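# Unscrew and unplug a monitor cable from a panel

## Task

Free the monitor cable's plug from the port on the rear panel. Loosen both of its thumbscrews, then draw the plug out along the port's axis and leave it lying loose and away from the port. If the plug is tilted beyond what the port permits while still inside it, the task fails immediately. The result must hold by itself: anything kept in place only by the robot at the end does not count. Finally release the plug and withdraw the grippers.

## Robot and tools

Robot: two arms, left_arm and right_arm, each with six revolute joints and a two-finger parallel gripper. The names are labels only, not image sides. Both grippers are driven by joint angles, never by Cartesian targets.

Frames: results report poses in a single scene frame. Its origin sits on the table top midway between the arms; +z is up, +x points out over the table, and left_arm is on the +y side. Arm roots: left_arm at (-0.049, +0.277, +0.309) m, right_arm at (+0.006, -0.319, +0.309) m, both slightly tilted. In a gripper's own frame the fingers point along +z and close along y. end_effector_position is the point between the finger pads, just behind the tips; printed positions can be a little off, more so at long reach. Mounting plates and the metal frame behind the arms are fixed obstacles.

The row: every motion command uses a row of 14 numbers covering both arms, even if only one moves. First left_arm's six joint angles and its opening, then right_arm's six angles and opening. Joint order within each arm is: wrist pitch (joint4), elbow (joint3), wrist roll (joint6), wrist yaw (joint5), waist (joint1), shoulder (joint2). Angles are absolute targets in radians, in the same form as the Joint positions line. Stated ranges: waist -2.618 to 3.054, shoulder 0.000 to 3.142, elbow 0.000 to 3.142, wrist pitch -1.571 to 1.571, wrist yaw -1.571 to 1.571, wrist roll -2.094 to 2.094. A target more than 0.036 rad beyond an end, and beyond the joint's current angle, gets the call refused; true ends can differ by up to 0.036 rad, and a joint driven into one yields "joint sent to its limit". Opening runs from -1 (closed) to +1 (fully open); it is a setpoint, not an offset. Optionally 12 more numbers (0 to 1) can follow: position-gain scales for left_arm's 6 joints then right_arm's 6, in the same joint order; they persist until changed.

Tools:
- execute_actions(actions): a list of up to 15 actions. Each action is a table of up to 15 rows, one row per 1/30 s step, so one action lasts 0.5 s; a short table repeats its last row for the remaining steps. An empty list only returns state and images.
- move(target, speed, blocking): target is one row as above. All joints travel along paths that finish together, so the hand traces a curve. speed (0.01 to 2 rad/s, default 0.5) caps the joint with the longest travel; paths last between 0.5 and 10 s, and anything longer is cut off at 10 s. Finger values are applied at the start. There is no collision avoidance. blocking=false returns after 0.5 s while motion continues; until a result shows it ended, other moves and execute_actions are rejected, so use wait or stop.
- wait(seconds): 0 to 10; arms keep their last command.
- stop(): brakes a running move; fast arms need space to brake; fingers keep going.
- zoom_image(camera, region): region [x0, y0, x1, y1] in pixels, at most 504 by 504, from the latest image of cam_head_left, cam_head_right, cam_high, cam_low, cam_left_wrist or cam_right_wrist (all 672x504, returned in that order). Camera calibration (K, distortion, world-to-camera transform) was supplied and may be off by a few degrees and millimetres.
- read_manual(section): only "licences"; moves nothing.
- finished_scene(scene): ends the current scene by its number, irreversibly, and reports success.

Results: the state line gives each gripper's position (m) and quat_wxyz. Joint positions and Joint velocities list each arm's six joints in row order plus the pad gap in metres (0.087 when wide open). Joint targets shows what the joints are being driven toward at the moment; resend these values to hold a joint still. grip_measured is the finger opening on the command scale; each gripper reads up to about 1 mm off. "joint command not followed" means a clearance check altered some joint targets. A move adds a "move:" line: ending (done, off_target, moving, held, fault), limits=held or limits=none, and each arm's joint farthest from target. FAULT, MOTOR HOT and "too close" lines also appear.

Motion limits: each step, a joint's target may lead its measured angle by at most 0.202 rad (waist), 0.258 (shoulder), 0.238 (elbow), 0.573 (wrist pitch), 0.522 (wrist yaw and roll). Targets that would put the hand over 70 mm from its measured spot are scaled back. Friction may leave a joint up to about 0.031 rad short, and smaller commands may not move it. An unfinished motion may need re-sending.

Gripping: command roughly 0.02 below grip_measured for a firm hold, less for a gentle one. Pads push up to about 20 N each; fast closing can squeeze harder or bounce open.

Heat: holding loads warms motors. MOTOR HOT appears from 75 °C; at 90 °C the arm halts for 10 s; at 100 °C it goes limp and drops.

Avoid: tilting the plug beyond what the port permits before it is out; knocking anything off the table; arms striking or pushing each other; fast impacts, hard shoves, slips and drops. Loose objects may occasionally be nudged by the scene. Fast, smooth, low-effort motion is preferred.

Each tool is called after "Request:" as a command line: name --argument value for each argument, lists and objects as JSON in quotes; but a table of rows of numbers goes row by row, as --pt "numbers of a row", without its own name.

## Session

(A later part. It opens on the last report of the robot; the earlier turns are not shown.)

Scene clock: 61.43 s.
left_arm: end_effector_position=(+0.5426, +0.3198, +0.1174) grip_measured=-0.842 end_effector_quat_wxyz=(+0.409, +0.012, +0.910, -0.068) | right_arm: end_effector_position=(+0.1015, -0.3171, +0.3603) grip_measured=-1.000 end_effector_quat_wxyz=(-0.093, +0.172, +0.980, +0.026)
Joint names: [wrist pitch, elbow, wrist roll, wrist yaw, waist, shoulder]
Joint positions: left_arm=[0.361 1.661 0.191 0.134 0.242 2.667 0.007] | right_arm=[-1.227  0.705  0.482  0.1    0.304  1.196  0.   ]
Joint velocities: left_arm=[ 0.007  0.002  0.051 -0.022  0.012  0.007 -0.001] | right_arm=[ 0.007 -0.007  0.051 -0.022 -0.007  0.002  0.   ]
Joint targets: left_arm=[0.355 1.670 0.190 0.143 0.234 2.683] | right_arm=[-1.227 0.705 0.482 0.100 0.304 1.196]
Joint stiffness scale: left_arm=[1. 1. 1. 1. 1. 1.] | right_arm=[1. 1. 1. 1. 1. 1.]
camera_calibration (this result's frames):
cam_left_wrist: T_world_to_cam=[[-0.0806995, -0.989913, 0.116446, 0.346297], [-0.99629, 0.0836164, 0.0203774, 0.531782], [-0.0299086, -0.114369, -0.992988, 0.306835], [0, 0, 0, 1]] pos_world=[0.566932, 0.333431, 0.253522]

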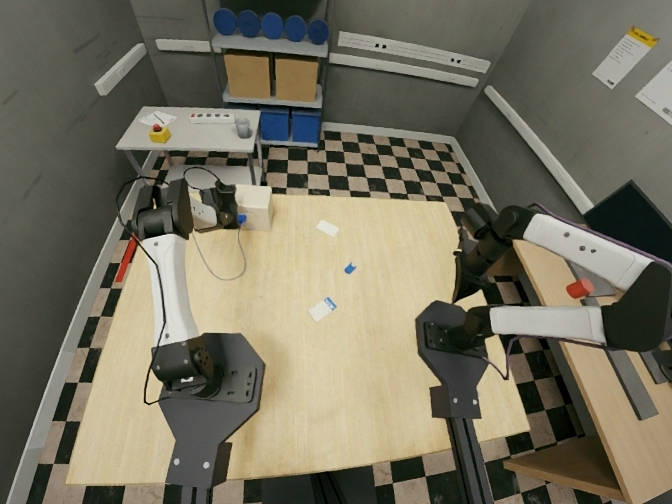

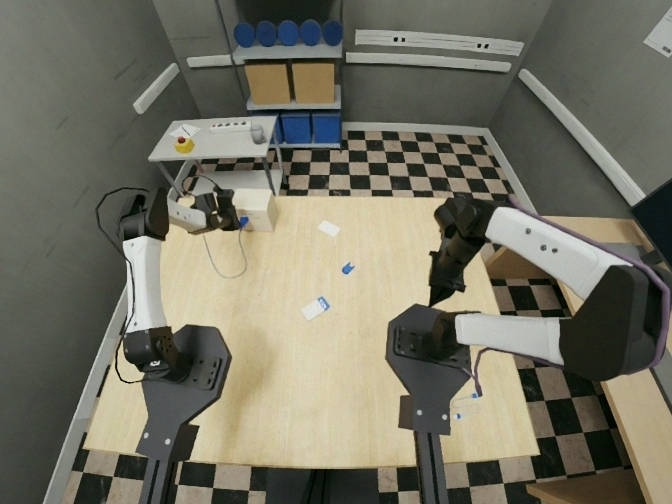

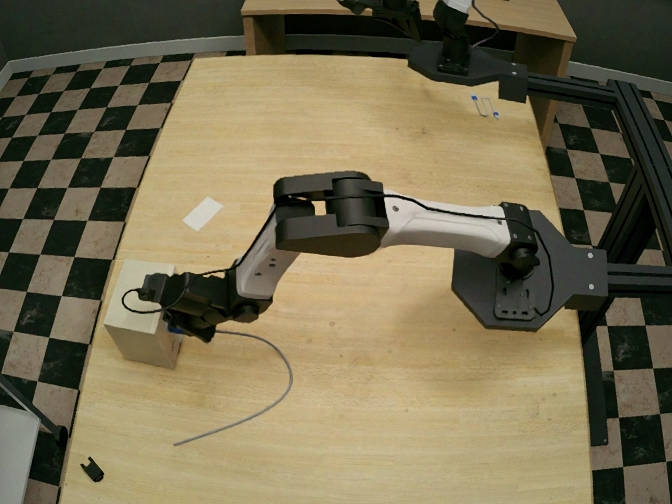

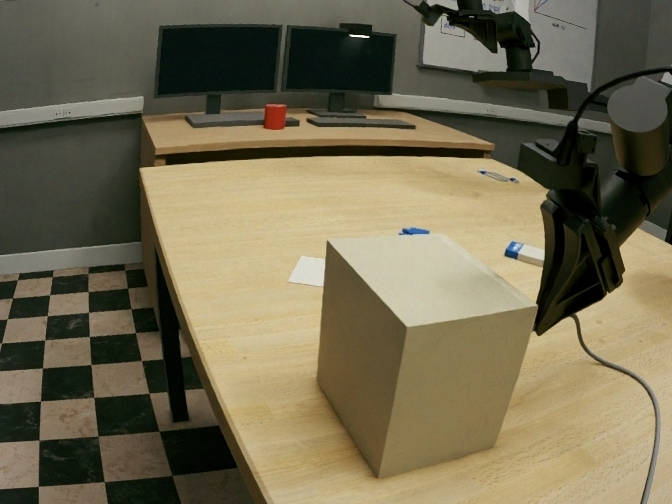

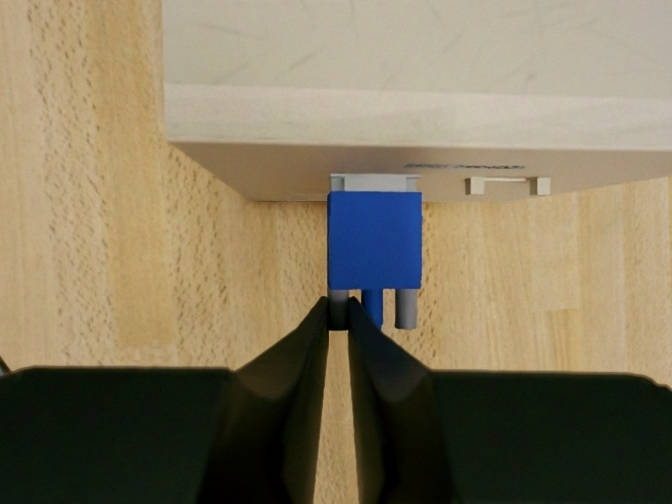

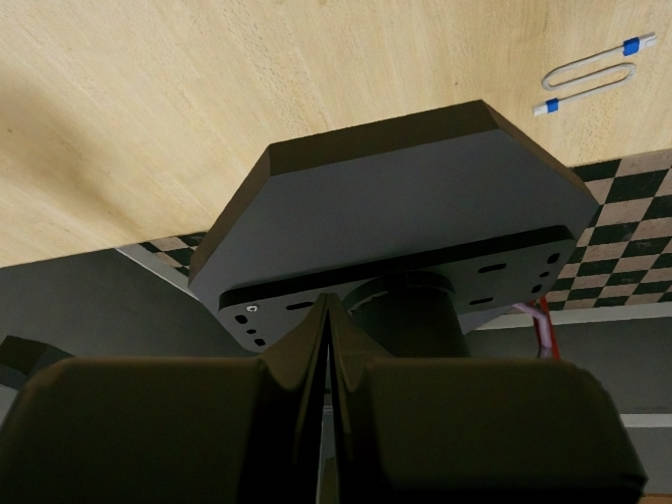

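Request:
move --target '[0.269,1.75,0.052,0.357,0.322,2.72,-0.885,-1.227,0.705,0.482,0.1,0.304,1.196,-1]' --speed 0.1

Request:
zoom_image --camera "cam_left_wrist" --region '[280, 250, 440, 370]'

Scene clock: 66.33 s.
left_arm: end_effector_position=(+0.5423, +0.3213, +0.1173) grip_measured=-0.842 end_effector_quat_wxyz=(+0.399, -0.038, +0.899, -0.176) | right_arm: end_effector_position=(+0.1015, -0.3171, +0.3603) grip_measured=-1.000 end_effector_quat_wxyz=(-0.093, +0.172, +0.980, +0.026)
Joint names: [wrist pitch, elbow, wrist roll, wrist yaw, waist, shoulder]
Joint positions: left_arm=[0.287 1.735 0.06  0.346 0.313 2.698 0.007] | right_arm=[-1.227  0.705  0.482  0.1    0.304  1.196  0.   ]
Joint velocities: left_arm=[-0.037 -0.007 -0.022  0.022  0.002 -0.002 -0.001] | right_arm=[ 0.022  0.002 -0.051 -0.066 -0.012 -0.007  0.   ]
Joint targets: left_arm=[0.269 1.750 0.052 0.357 0.322 2.720] | right_arm=[-1.227 0.705 0.482 0.100 0.304 1.196]
Joint stiffness scale: left_arm=[1. 1. 1. 1. 1. 1.] | right_arm=[1. 1. 1. 1. 1. 1.]
move: off_target (left_arm); limits=none; left_arm: farthest joint: the shoulder, 0.022 radians from its target (0.053 radians at the start); right_arm: farthest joint: the waist, 0.000 radians from its target (0.000 radians at the start)
camera_calibration (this result's frames):
cam_left_wrist: T_world_to_cam=[[-0.0757063, -0.934113, 0.348859, 0.29987], [-0.995937, 0.0879488, 0.0193643, 0.529984], [-0.0487702, -0.345975, -0.936975, 0.384902], [0, 0, 0, 1]] pos_world=[0.569305, 0.366668, 0.245769]

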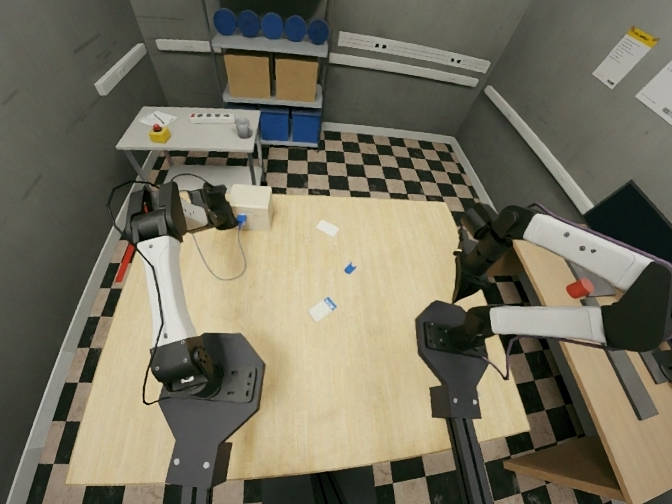

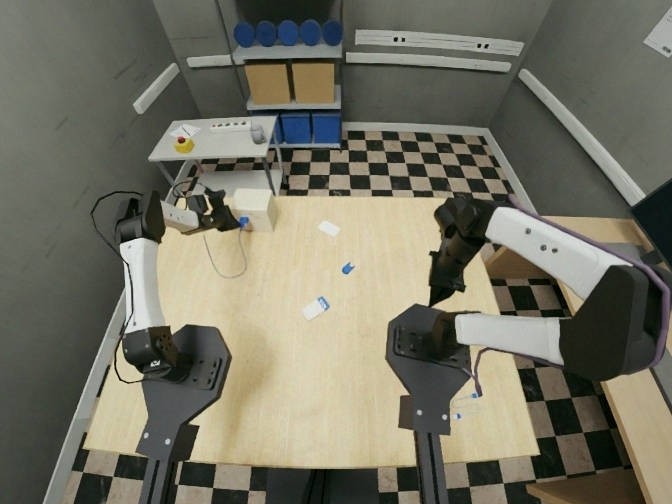

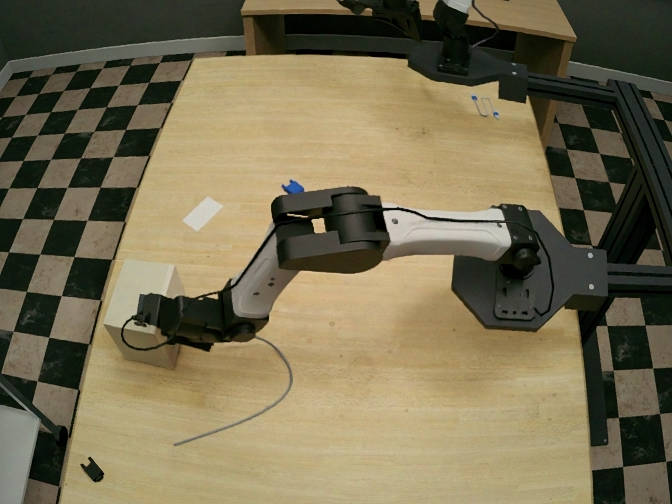

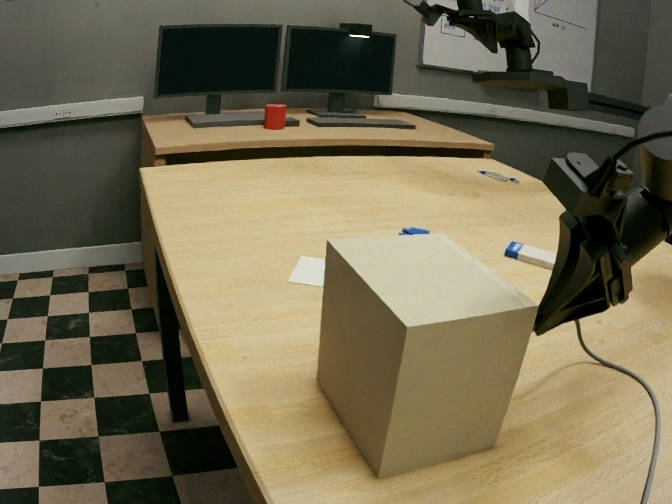

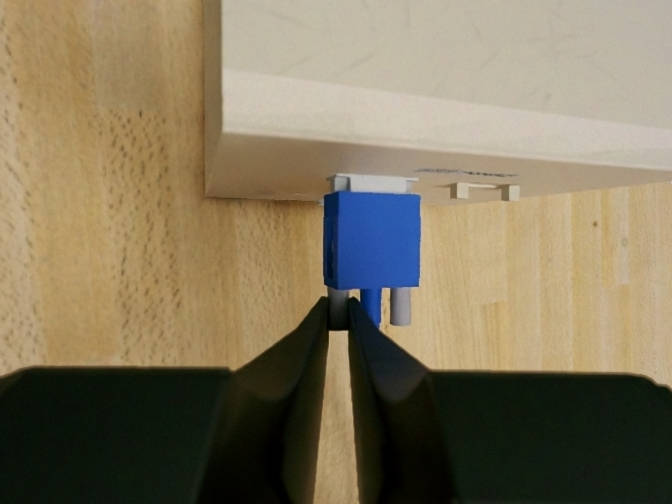

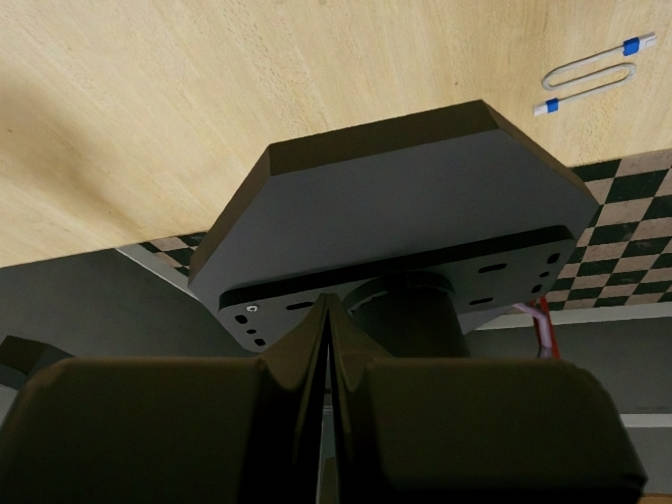

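Region (280, 250, 440, 370) of cam_left_wrist's 672x504 image, scaled by 3.150, with more detail than that image has; it fills the top 378 rows of this view, and the rest is white.

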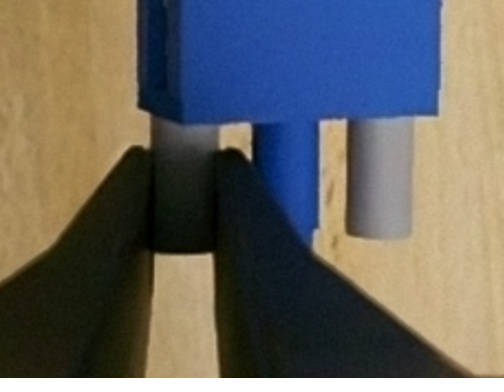

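Request:
move --target '[0.213,1.858,-0.087,0.572,0.39,2.79,-0.885,-1.227,0.705,0.482,0.1,0.304,1.196,-1]' --speed 0.15

Request:
move --target '[0.186,1.996,-0.25,0.778,0.447,2.895,-0.885,-1.227,0.705,0.482,0.1,0.304,1.196,-1]' --speed 0.15

Request:
move --target '[0.242,2.16,-0.464,0.967,0.49,3.033,-0.885,-1.227,0.705,0.482,0.1,0.304,1.196,-1]' --speed 0.15

Request:
zoom_image --camera "cam_left_wrist" --region '[280, 250, 440, 370]'

Scene clock: 69.17 s.
left_arm: end_effector_position=(+0.5420, +0.3224, +0.1167) grip_measured=-0.842 end_effector_quat_wxyz=(+0.382, -0.087, +0.874, -0.286) | right_arm: end_effector_position=(+0.1015, -0.3171, +0.3603) grip_measured=-1.000 end_effector_quat_wxyz=(-0.093, +0.172, +0.980, +0.026)
Joint names: [wrist pitch, elbow, wrist roll, wrist yaw, waist, shoulder]
Joint positions: left_arm=[ 0.228  1.843 -0.077  0.565  0.38   2.768  0.007] | right_arm=[-1.227  0.705  0.482  0.1    0.304  1.196  0.   ]
Joint velocities: left_arm=[-0.125 -0.007 -0.007  0.066  0.007 -0.002  0.001] | right_arm=[-0.022  0.022  0.037  0.022  0.007 -0.002  0.   ]
Joint targets: left_arm=[0.213 1.858 -0.087 0.572 0.390 2.790] | right_arm=[-1.227 0.705 0.482 0.100 0.304 1.196]
Joint stiffness scale: left_arm=[1. 1. 1. 1. 1. 1.] | right_arm=[1. 1. 1. 1. 1. 1.]
move: off_target (left_arm); limits=none; left_arm: farthest joint: the shoulder, 0.022 radians from its target (0.092 radians at the start); right_arm: farthest joint: the waist, 0.000 radians from its target (0.000 radians at the start)
camera_calibration (this result's frames):
cam_left_wrist: T_world_to_cam=[[-0.0702199, -0.819383, 0.56893, 0.235404], [-0.995272, 0.0959154, 0.0152981, 0.527147], [-0.0671041, -0.565166, -0.822244, 0.451986], [0, 0, 0, 1]] pos_world=[0.571515, 0.397772, 0.22965]

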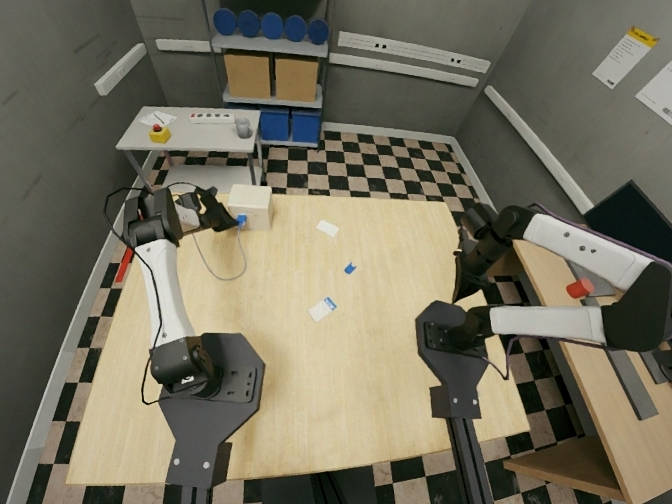

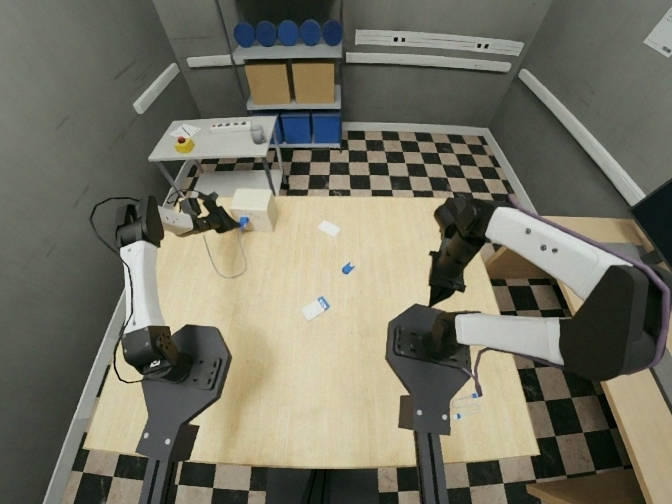

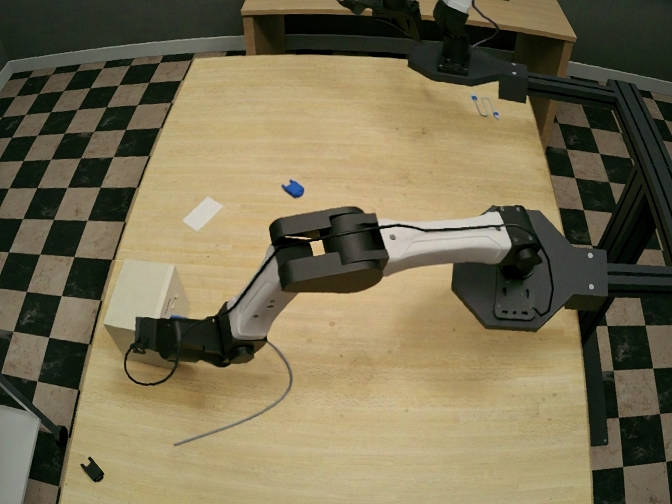

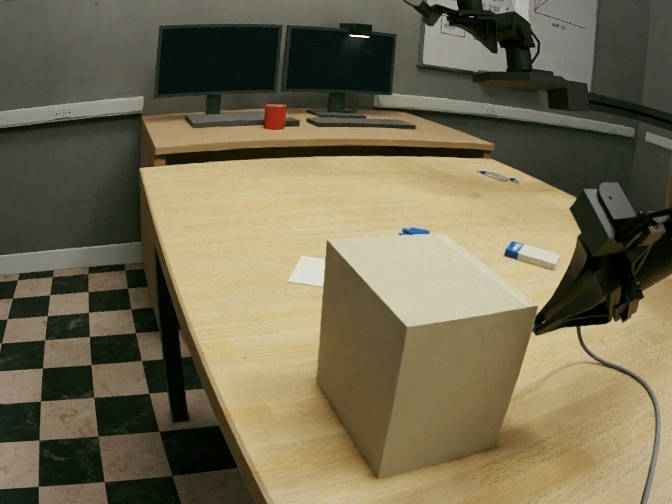

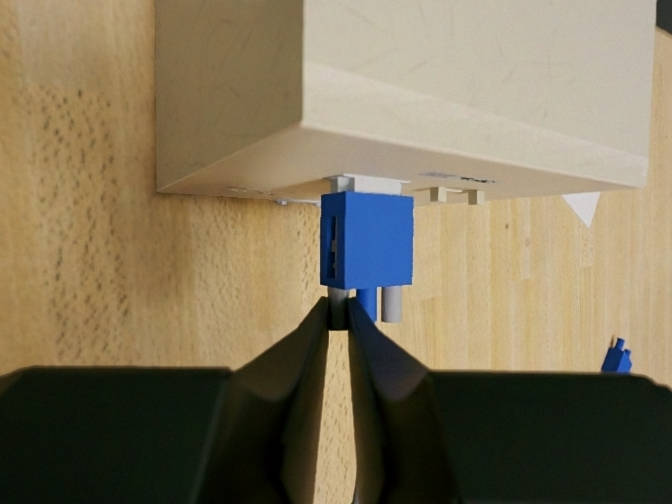

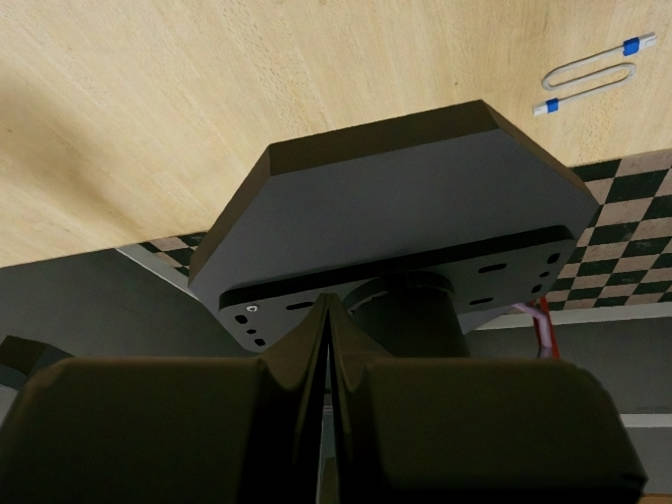

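Scene clock: 71.07 s.
left_arm: end_effector_position=(+0.5416, +0.3235, +0.1162) grip_measured=-0.843 end_effector_quat_wxyz=(+0.359, -0.137, +0.835, -0.393) | right_arm: end_effector_position=(+0.1015, -0.3171, +0.3603) grip_measured=-1.000 end_effector_quat_wxyz=(-0.093, +0.172, +0.980, +0.026)
Joint names: [wrist pitch, elbow, wrist roll, wrist yaw, waist, shoulder]
Joint positions: left_arm=[ 0.198  1.981 -0.239  0.776  0.438  2.872  0.007] | right_arm=[-1.227  0.705  0.482  0.1    0.304  1.196  0.   ]
Joint velocities: left_arm=[ 0.007 -0.007 -0.037 -0.022 -0.012  0.017  0.001] | right_arm=[-0.051 -0.012 -0.007 -0.051 -0.007  0.007  0.   ]
Joint targets: left_arm=[0.186 1.996 -0.250 0.778 0.447 2.895] | right_arm=[-1.227 0.705 0.482 0.100 0.304 1.196]
Joint stiffness scale: left_arm=[1. 1. 1. 1. 1. 1.] | right_arm=[1. 1. 1. 1. 1. 1.]
move: off_target (left_arm); limits=none; left_arm: farthest joint: the shoulder, 0.023 radians from its target (0.127 radians at the start); right_arm: farthest joint: the waist, 0.000 radians from its target (0.000 radians at the start)
camera_calibration (this result's frames):
cam_left_wrist: T_world_to_cam=[[-0.0581575, -0.650781, 0.757035, 0.153657], [-0.9948, 0.101291, 0.0106512, 0.525141], [-0.0836126, -0.752479, -0.653288, 0.502092], [0, 0, 0, 1]] pos_world=[0.573328, 0.424618, 0.206094]

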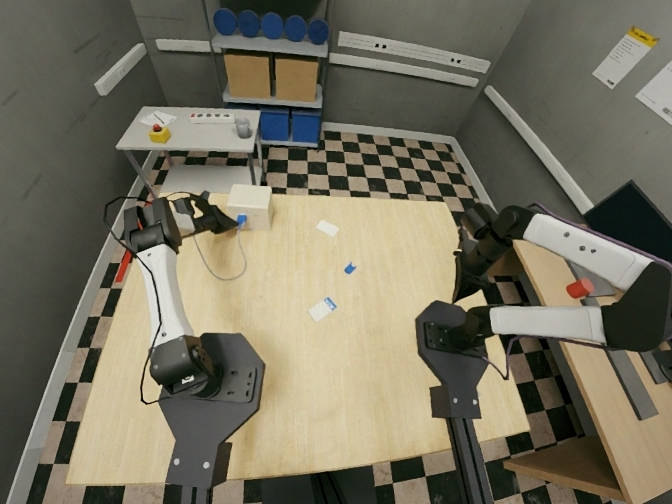

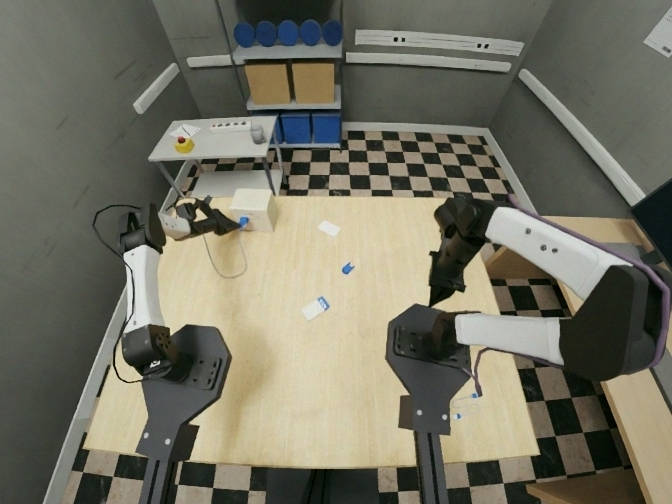

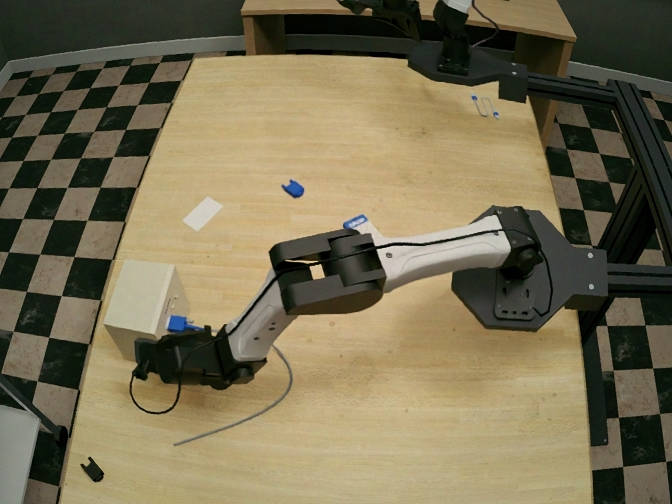

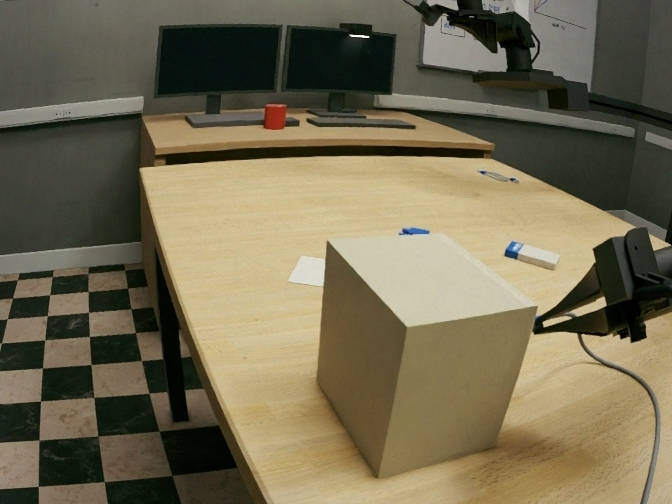

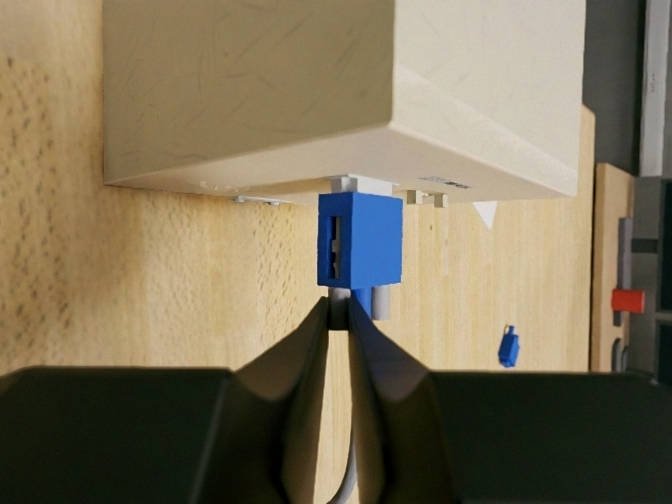

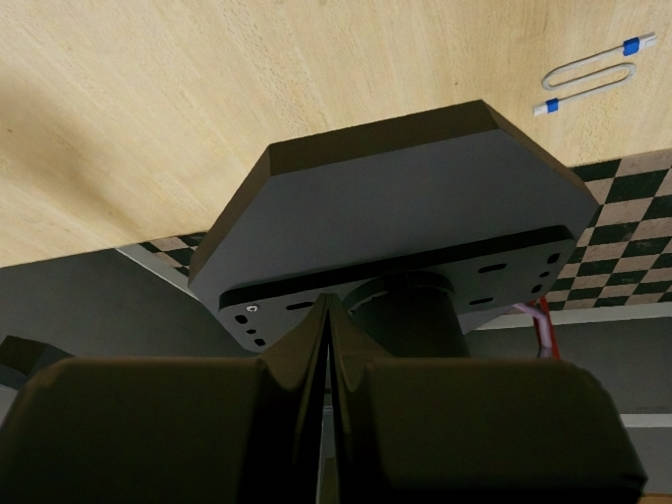

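Scene clock: 73.07 s.
left_arm: end_effector_position=(+0.5411, +0.3240, +0.1156) grip_measured=-0.843 end_effector_quat_wxyz=(+0.330, -0.183, +0.782, -0.496) | right_arm: end_effector_position=(+0.1015, -0.3171, +0.3603) grip_measured=-1.000 end_effector_quat_wxyz=(-0.093, +0.172, +0.980, +0.026)
Joint names: [wrist pitch, elbow, wrist roll, wrist yaw, waist, shoulder]
Joint positions: left_arm=[ 0.23   2.144 -0.455  0.973  0.481  3.011  0.007] | right_arm=[-1.227  0.705  0.482  0.1    0.304  1.196  0.   ]
Joint velocities: left_arm=[-0.037 -0.002  0.007 -0.007  0.007 -0.007 -0.   ] | right_arm=[-0.037 -0.007 -0.051  0.022 -0.002  0.007  0.   ]
Joint targets: left_arm=[0.242 2.160 -0.464 0.967 0.490 3.033] | right_arm=[-1.227 0.705 0.482 0.100 0.304 1.196]
Joint stiffness scale: left_arm=[1. 1. 1. 1. 1. 1.] | right_arm=[1. 1. 1. 1. 1. 1.]
move: off_target (left_arm); limits=none; left_arm: farthest joint: the shoulder, 0.022 radians from its target (0.161 radians at the start); right_arm: farthest joint: the waist, 0.000 radians from its target (0.000 radians at the start)
camera_calibration (this result's frames):
cam_left_wrist: T_world_to_cam=[[-0.0453031, -0.438685, 0.897498, 0.0625039], [-0.99426, 0.106971, 0.00209872, 0.523478], [-0.096927, -0.892251, -0.441013, 0.529925], [0, 0, 0, 1]] pos_world=[0.574669, 0.444249, 0.176508]

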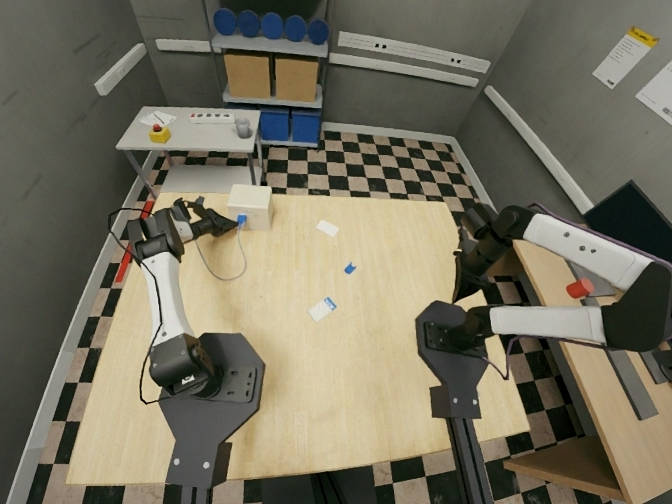

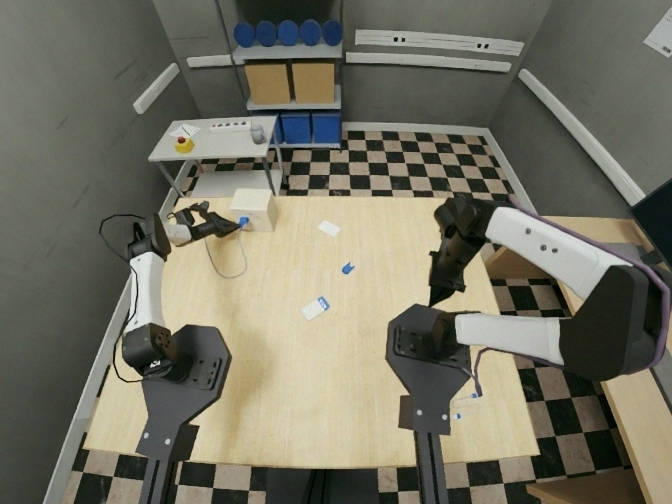

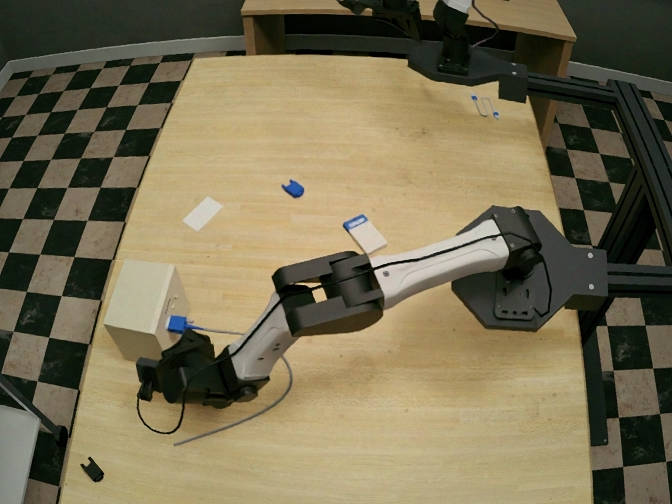

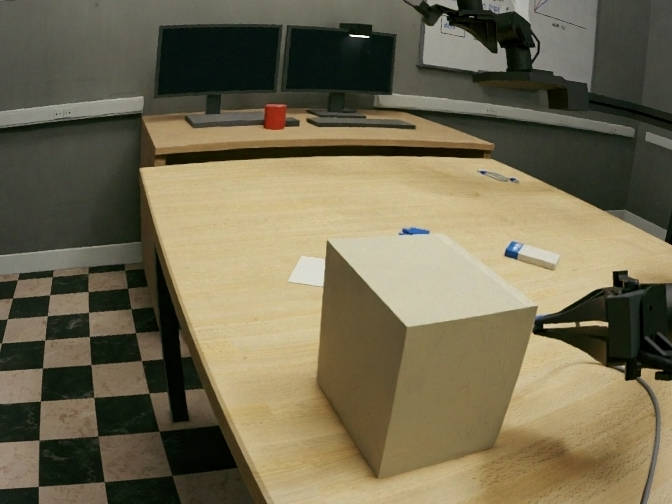

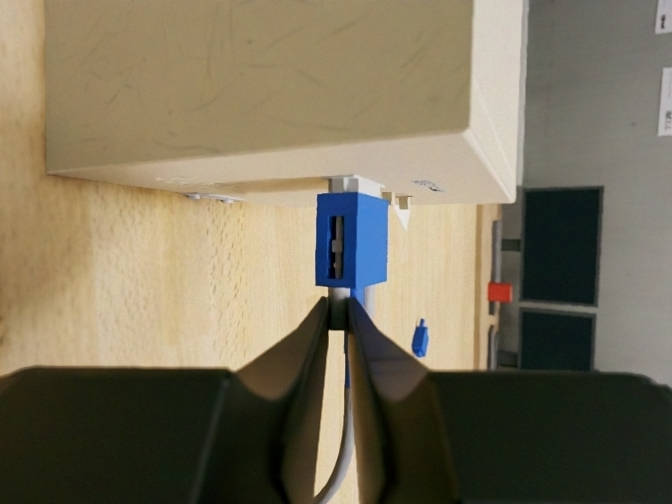

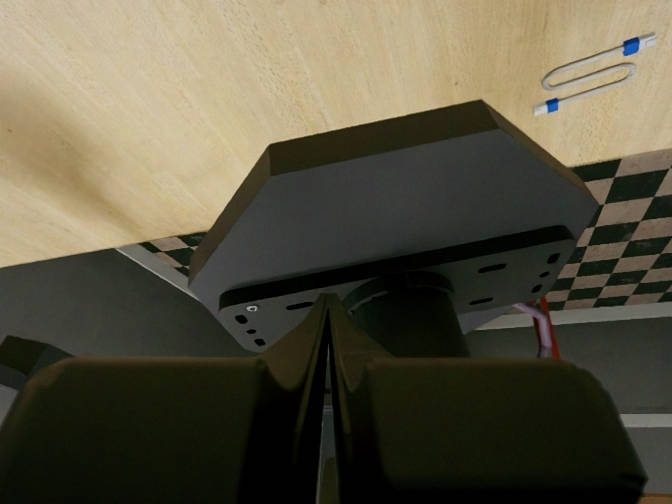

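Region (280, 250, 440, 370) of cam_left_wrist's 672x504 image, scaled by 3.150, with more detail than that image has; it fills the top 378 rows of this view, and the rest is white.

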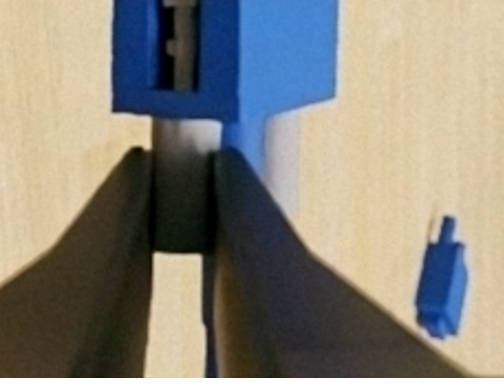

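Request:
zoom_image --camera "cam_left_wrist" --region '[290, 165, 410, 300]'

Request:
move --target '[0.18,1.96,-0.232,0.764,0.428,2.865,-0.74,-1.227,0.705,0.482,0.1,0.304,1.196,-1]' --speed 0.3

Request:
move --target '[0.234,1.822,-0.07,0.553,0.37,2.761,-0.74,-1.227,0.705,0.482,0.1,0.304,1.196,-1]' --speed 0.3

Region (290, 165, 410, 300) of cam_left_wrist's 672x504 image, scaled by 3.733, with more detail than that image has.

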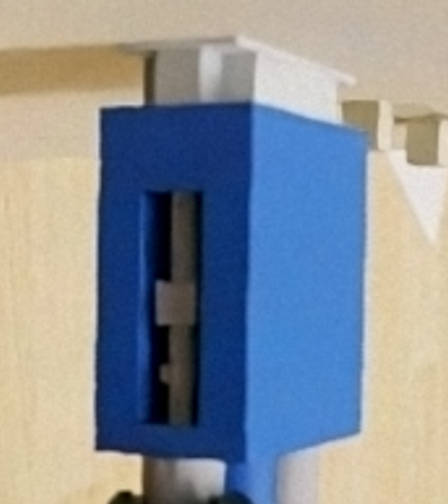

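Scene clock: 75.13 s.
left_arm: end_effector_position=(+0.5429, +0.3237, +0.1186) grip_measured=-0.740 end_effector_quat_wxyz=(+0.362, -0.134, +0.834, -0.395) | right_arm: end_effector_position=(+0.1015, -0.3171, +0.3603) grip_measured=-1.000 end_effector_quat_wxyz=(-0.093, +0.172, +0.980, +0.026)
Joint names: [wrist pitch, elbow, wrist roll, wrist yaw, waist, shoulder]
Joint positions: left_arm=[ 0.203  1.981 -0.239  0.781  0.438  2.87   0.011] | right_arm=[-1.227  0.705  0.482  0.1    0.304  1.196  0.   ]
Joint velocities: left_arm=[ 0.022 -0.027 -0.022 -0.007 -0.017  0.002  0.001] | right_arm=[-0.066 -0.007 -0.007 -0.051  0.002 -0.022  0.   ]
Joint targets: left_arm=[0.180 1.960 -0.232 0.764 0.428 2.865] | right_arm=[-1.227 0.705 0.482 0.100 0.304 1.196]
Joint stiffness scale: left_arm=[1. 1. 1. 1. 1. 1.] | right_arm=[1. 1. 1. 1. 1. 1.]
move: off_target (left_arm); limits=none; left_arm: farthest joint: the wrist pitch, 0.023 radians from its target (0.050 radians at the start); right_arm: farthest joint: the waist, 0.000 radians from its target (0.000 radians at the start)
camera_calibration (this result's frames):
cam_left_wrist: T_world_to_cam=[[-0.0667583, -0.649974, 0.757019, 0.156481], [-0.994607, 0.10371, 0.0013345, 0.526661], [-0.0793775, -0.752847, -0.653392, 0.501682], [0, 0, 0, 1]] pos_world=[0.57409, 0.424778, 0.208633]

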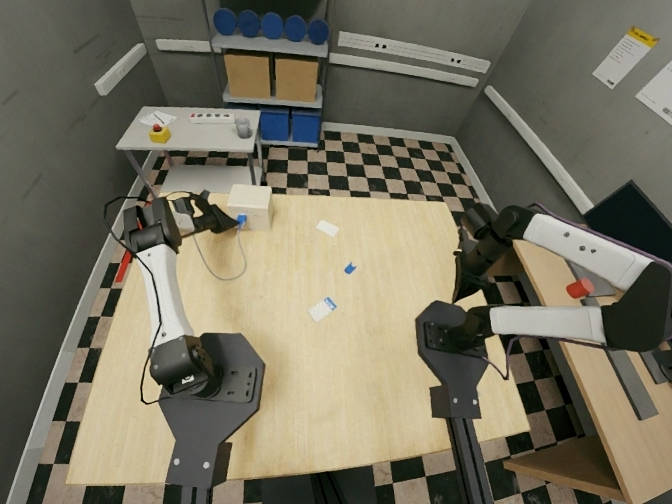

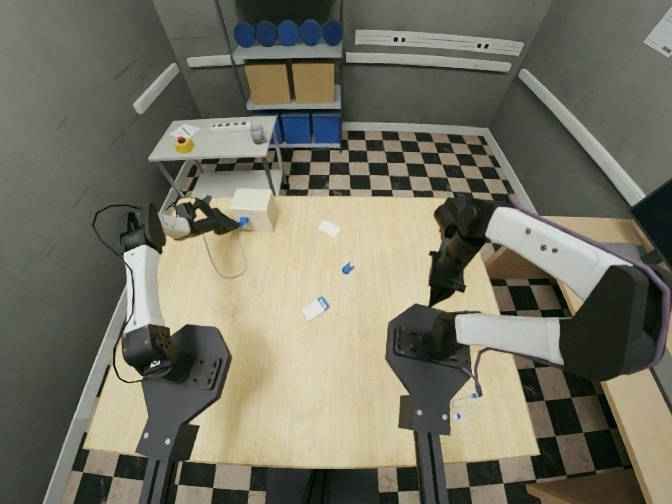

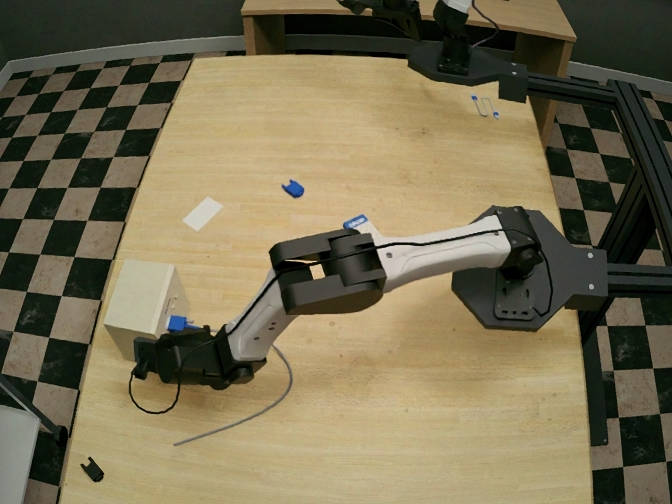

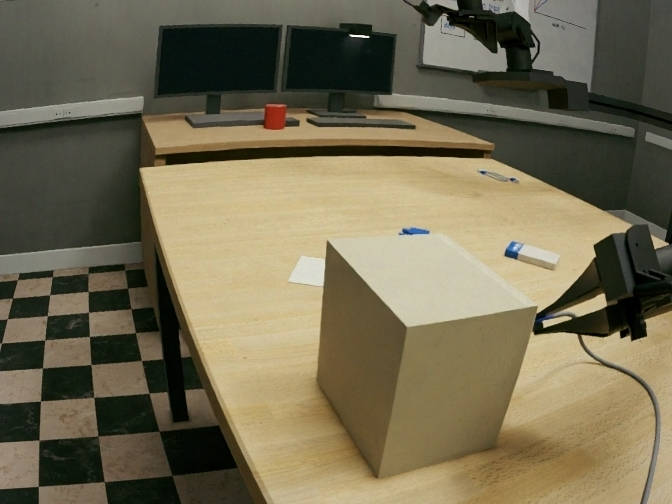

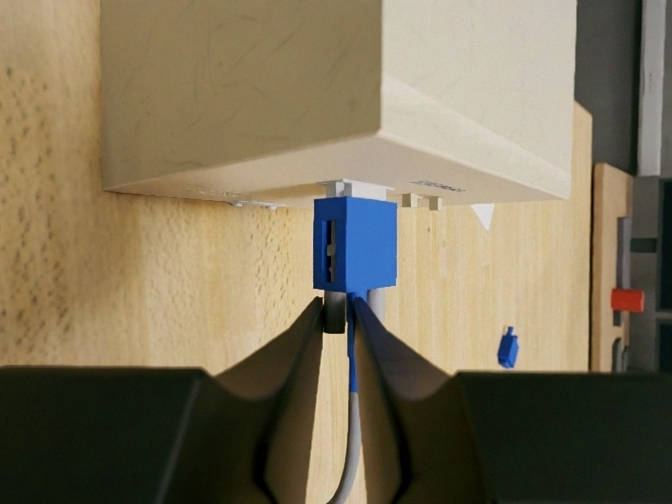

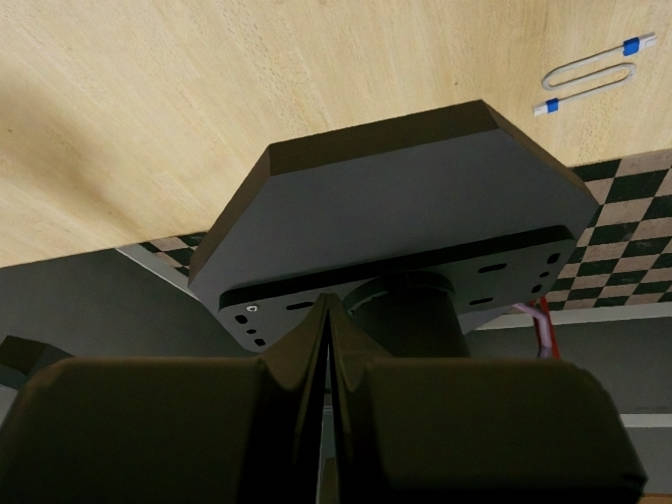

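Scene clock: 76.60 s.
left_arm: end_effector_position=(+0.5448, +0.3238, +0.1204) grip_measured=-0.740 end_effector_quat_wxyz=(+0.388, -0.085, +0.872, -0.286) | right_arm: end_effector_position=(+0.1015, -0.3171, +0.3603) grip_measured=-1.000 end_effector_quat_wxyz=(-0.093, +0.172, +0.980, +0.026)
Joint names: [wrist pitch, elbow, wrist roll, wrist yaw, waist, shoulder]
Joint positions: left_arm=[ 0.235  1.844 -0.076  0.568  0.381  2.764  0.011] | right_arm=[-1.227  0.705  0.482  0.1    0.304  1.196  0.   ]
Joint velocities: left_arm=[ 0.037 -0.002  0.037 -0.007 -0.017 -0.002 -0.   ] | right_arm=[ 0.007  0.002 -0.022  0.037 -0.007  0.012  0.   ]
Joint targets: left_arm=[0.234 1.822 -0.070 0.553 0.370 2.761] | right_arm=[-1.227 0.705 0.482 0.100 0.304 1.196]
Joint stiffness scale: left_arm=[1. 1. 1. 1. 1. 1.] | right_arm=[1. 1. 1. 1. 1. 1.]
move: off_target (left_arm); limits=none; left_arm: farthest joint: the elbow, 0.022 radians from its target (0.159 radians at the start); right_arm: farthest joint: the waist, 0.000 radians from its target (0.000 radians at the start)
camera_calibration (this result's frames):
cam_left_wrist: T_world_to_cam=[[-0.0773594, -0.820532, 0.566342, 0.239264], [-0.995395, 0.0958146, 0.00285288, 0.531271], [-0.0566047, -0.563514, -0.824165, 0.449939], [0, 0, 0, 1]] pos_world=[0.572803, 0.398967, 0.233803]

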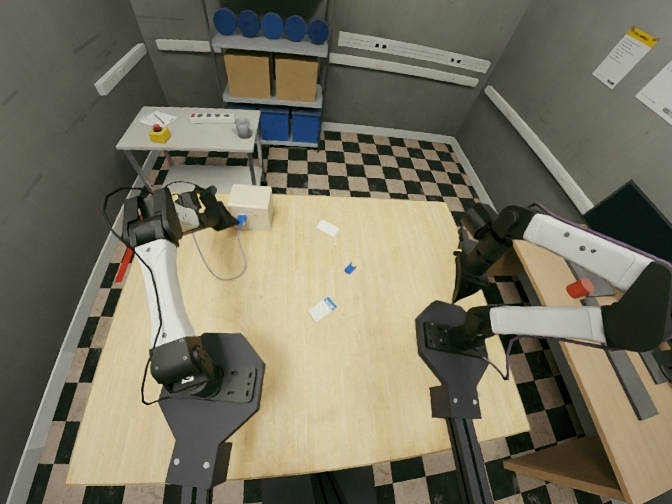

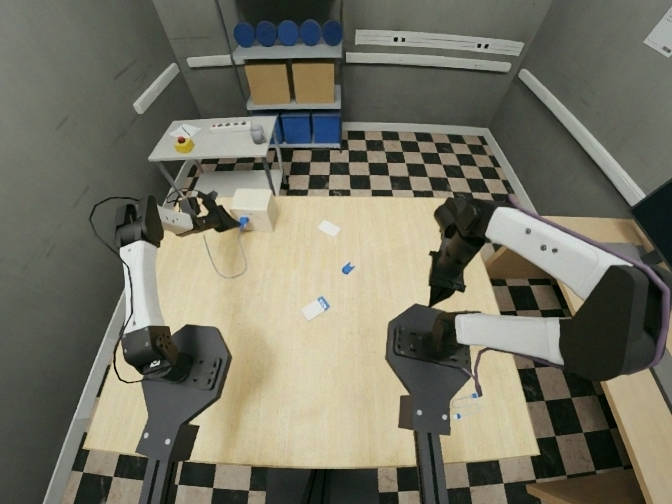

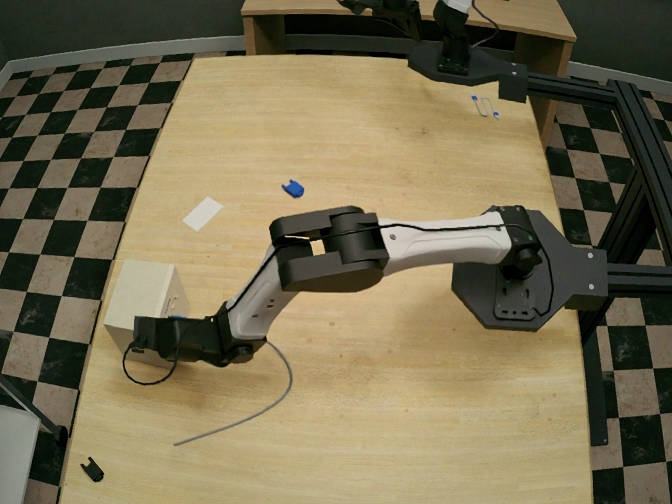

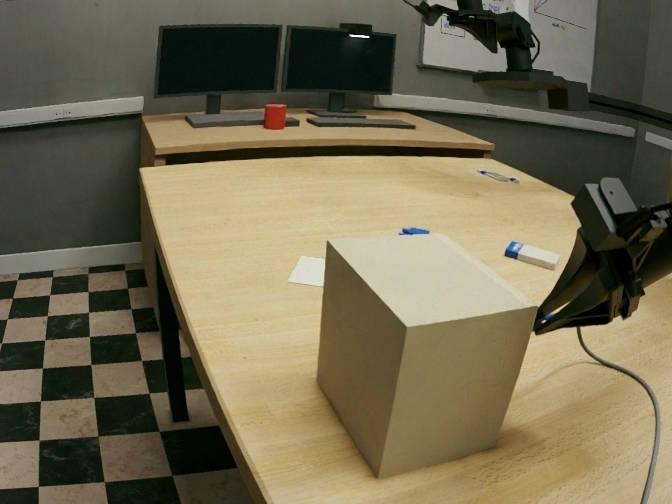

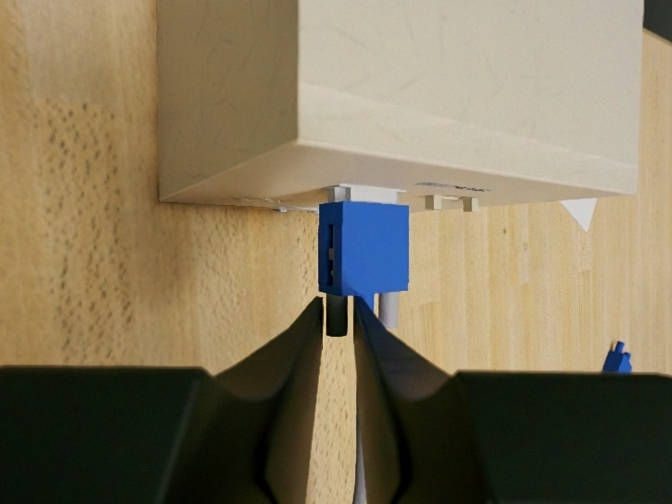

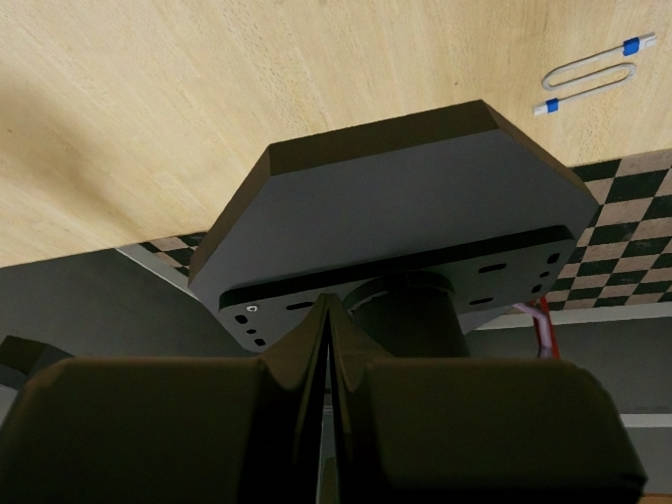

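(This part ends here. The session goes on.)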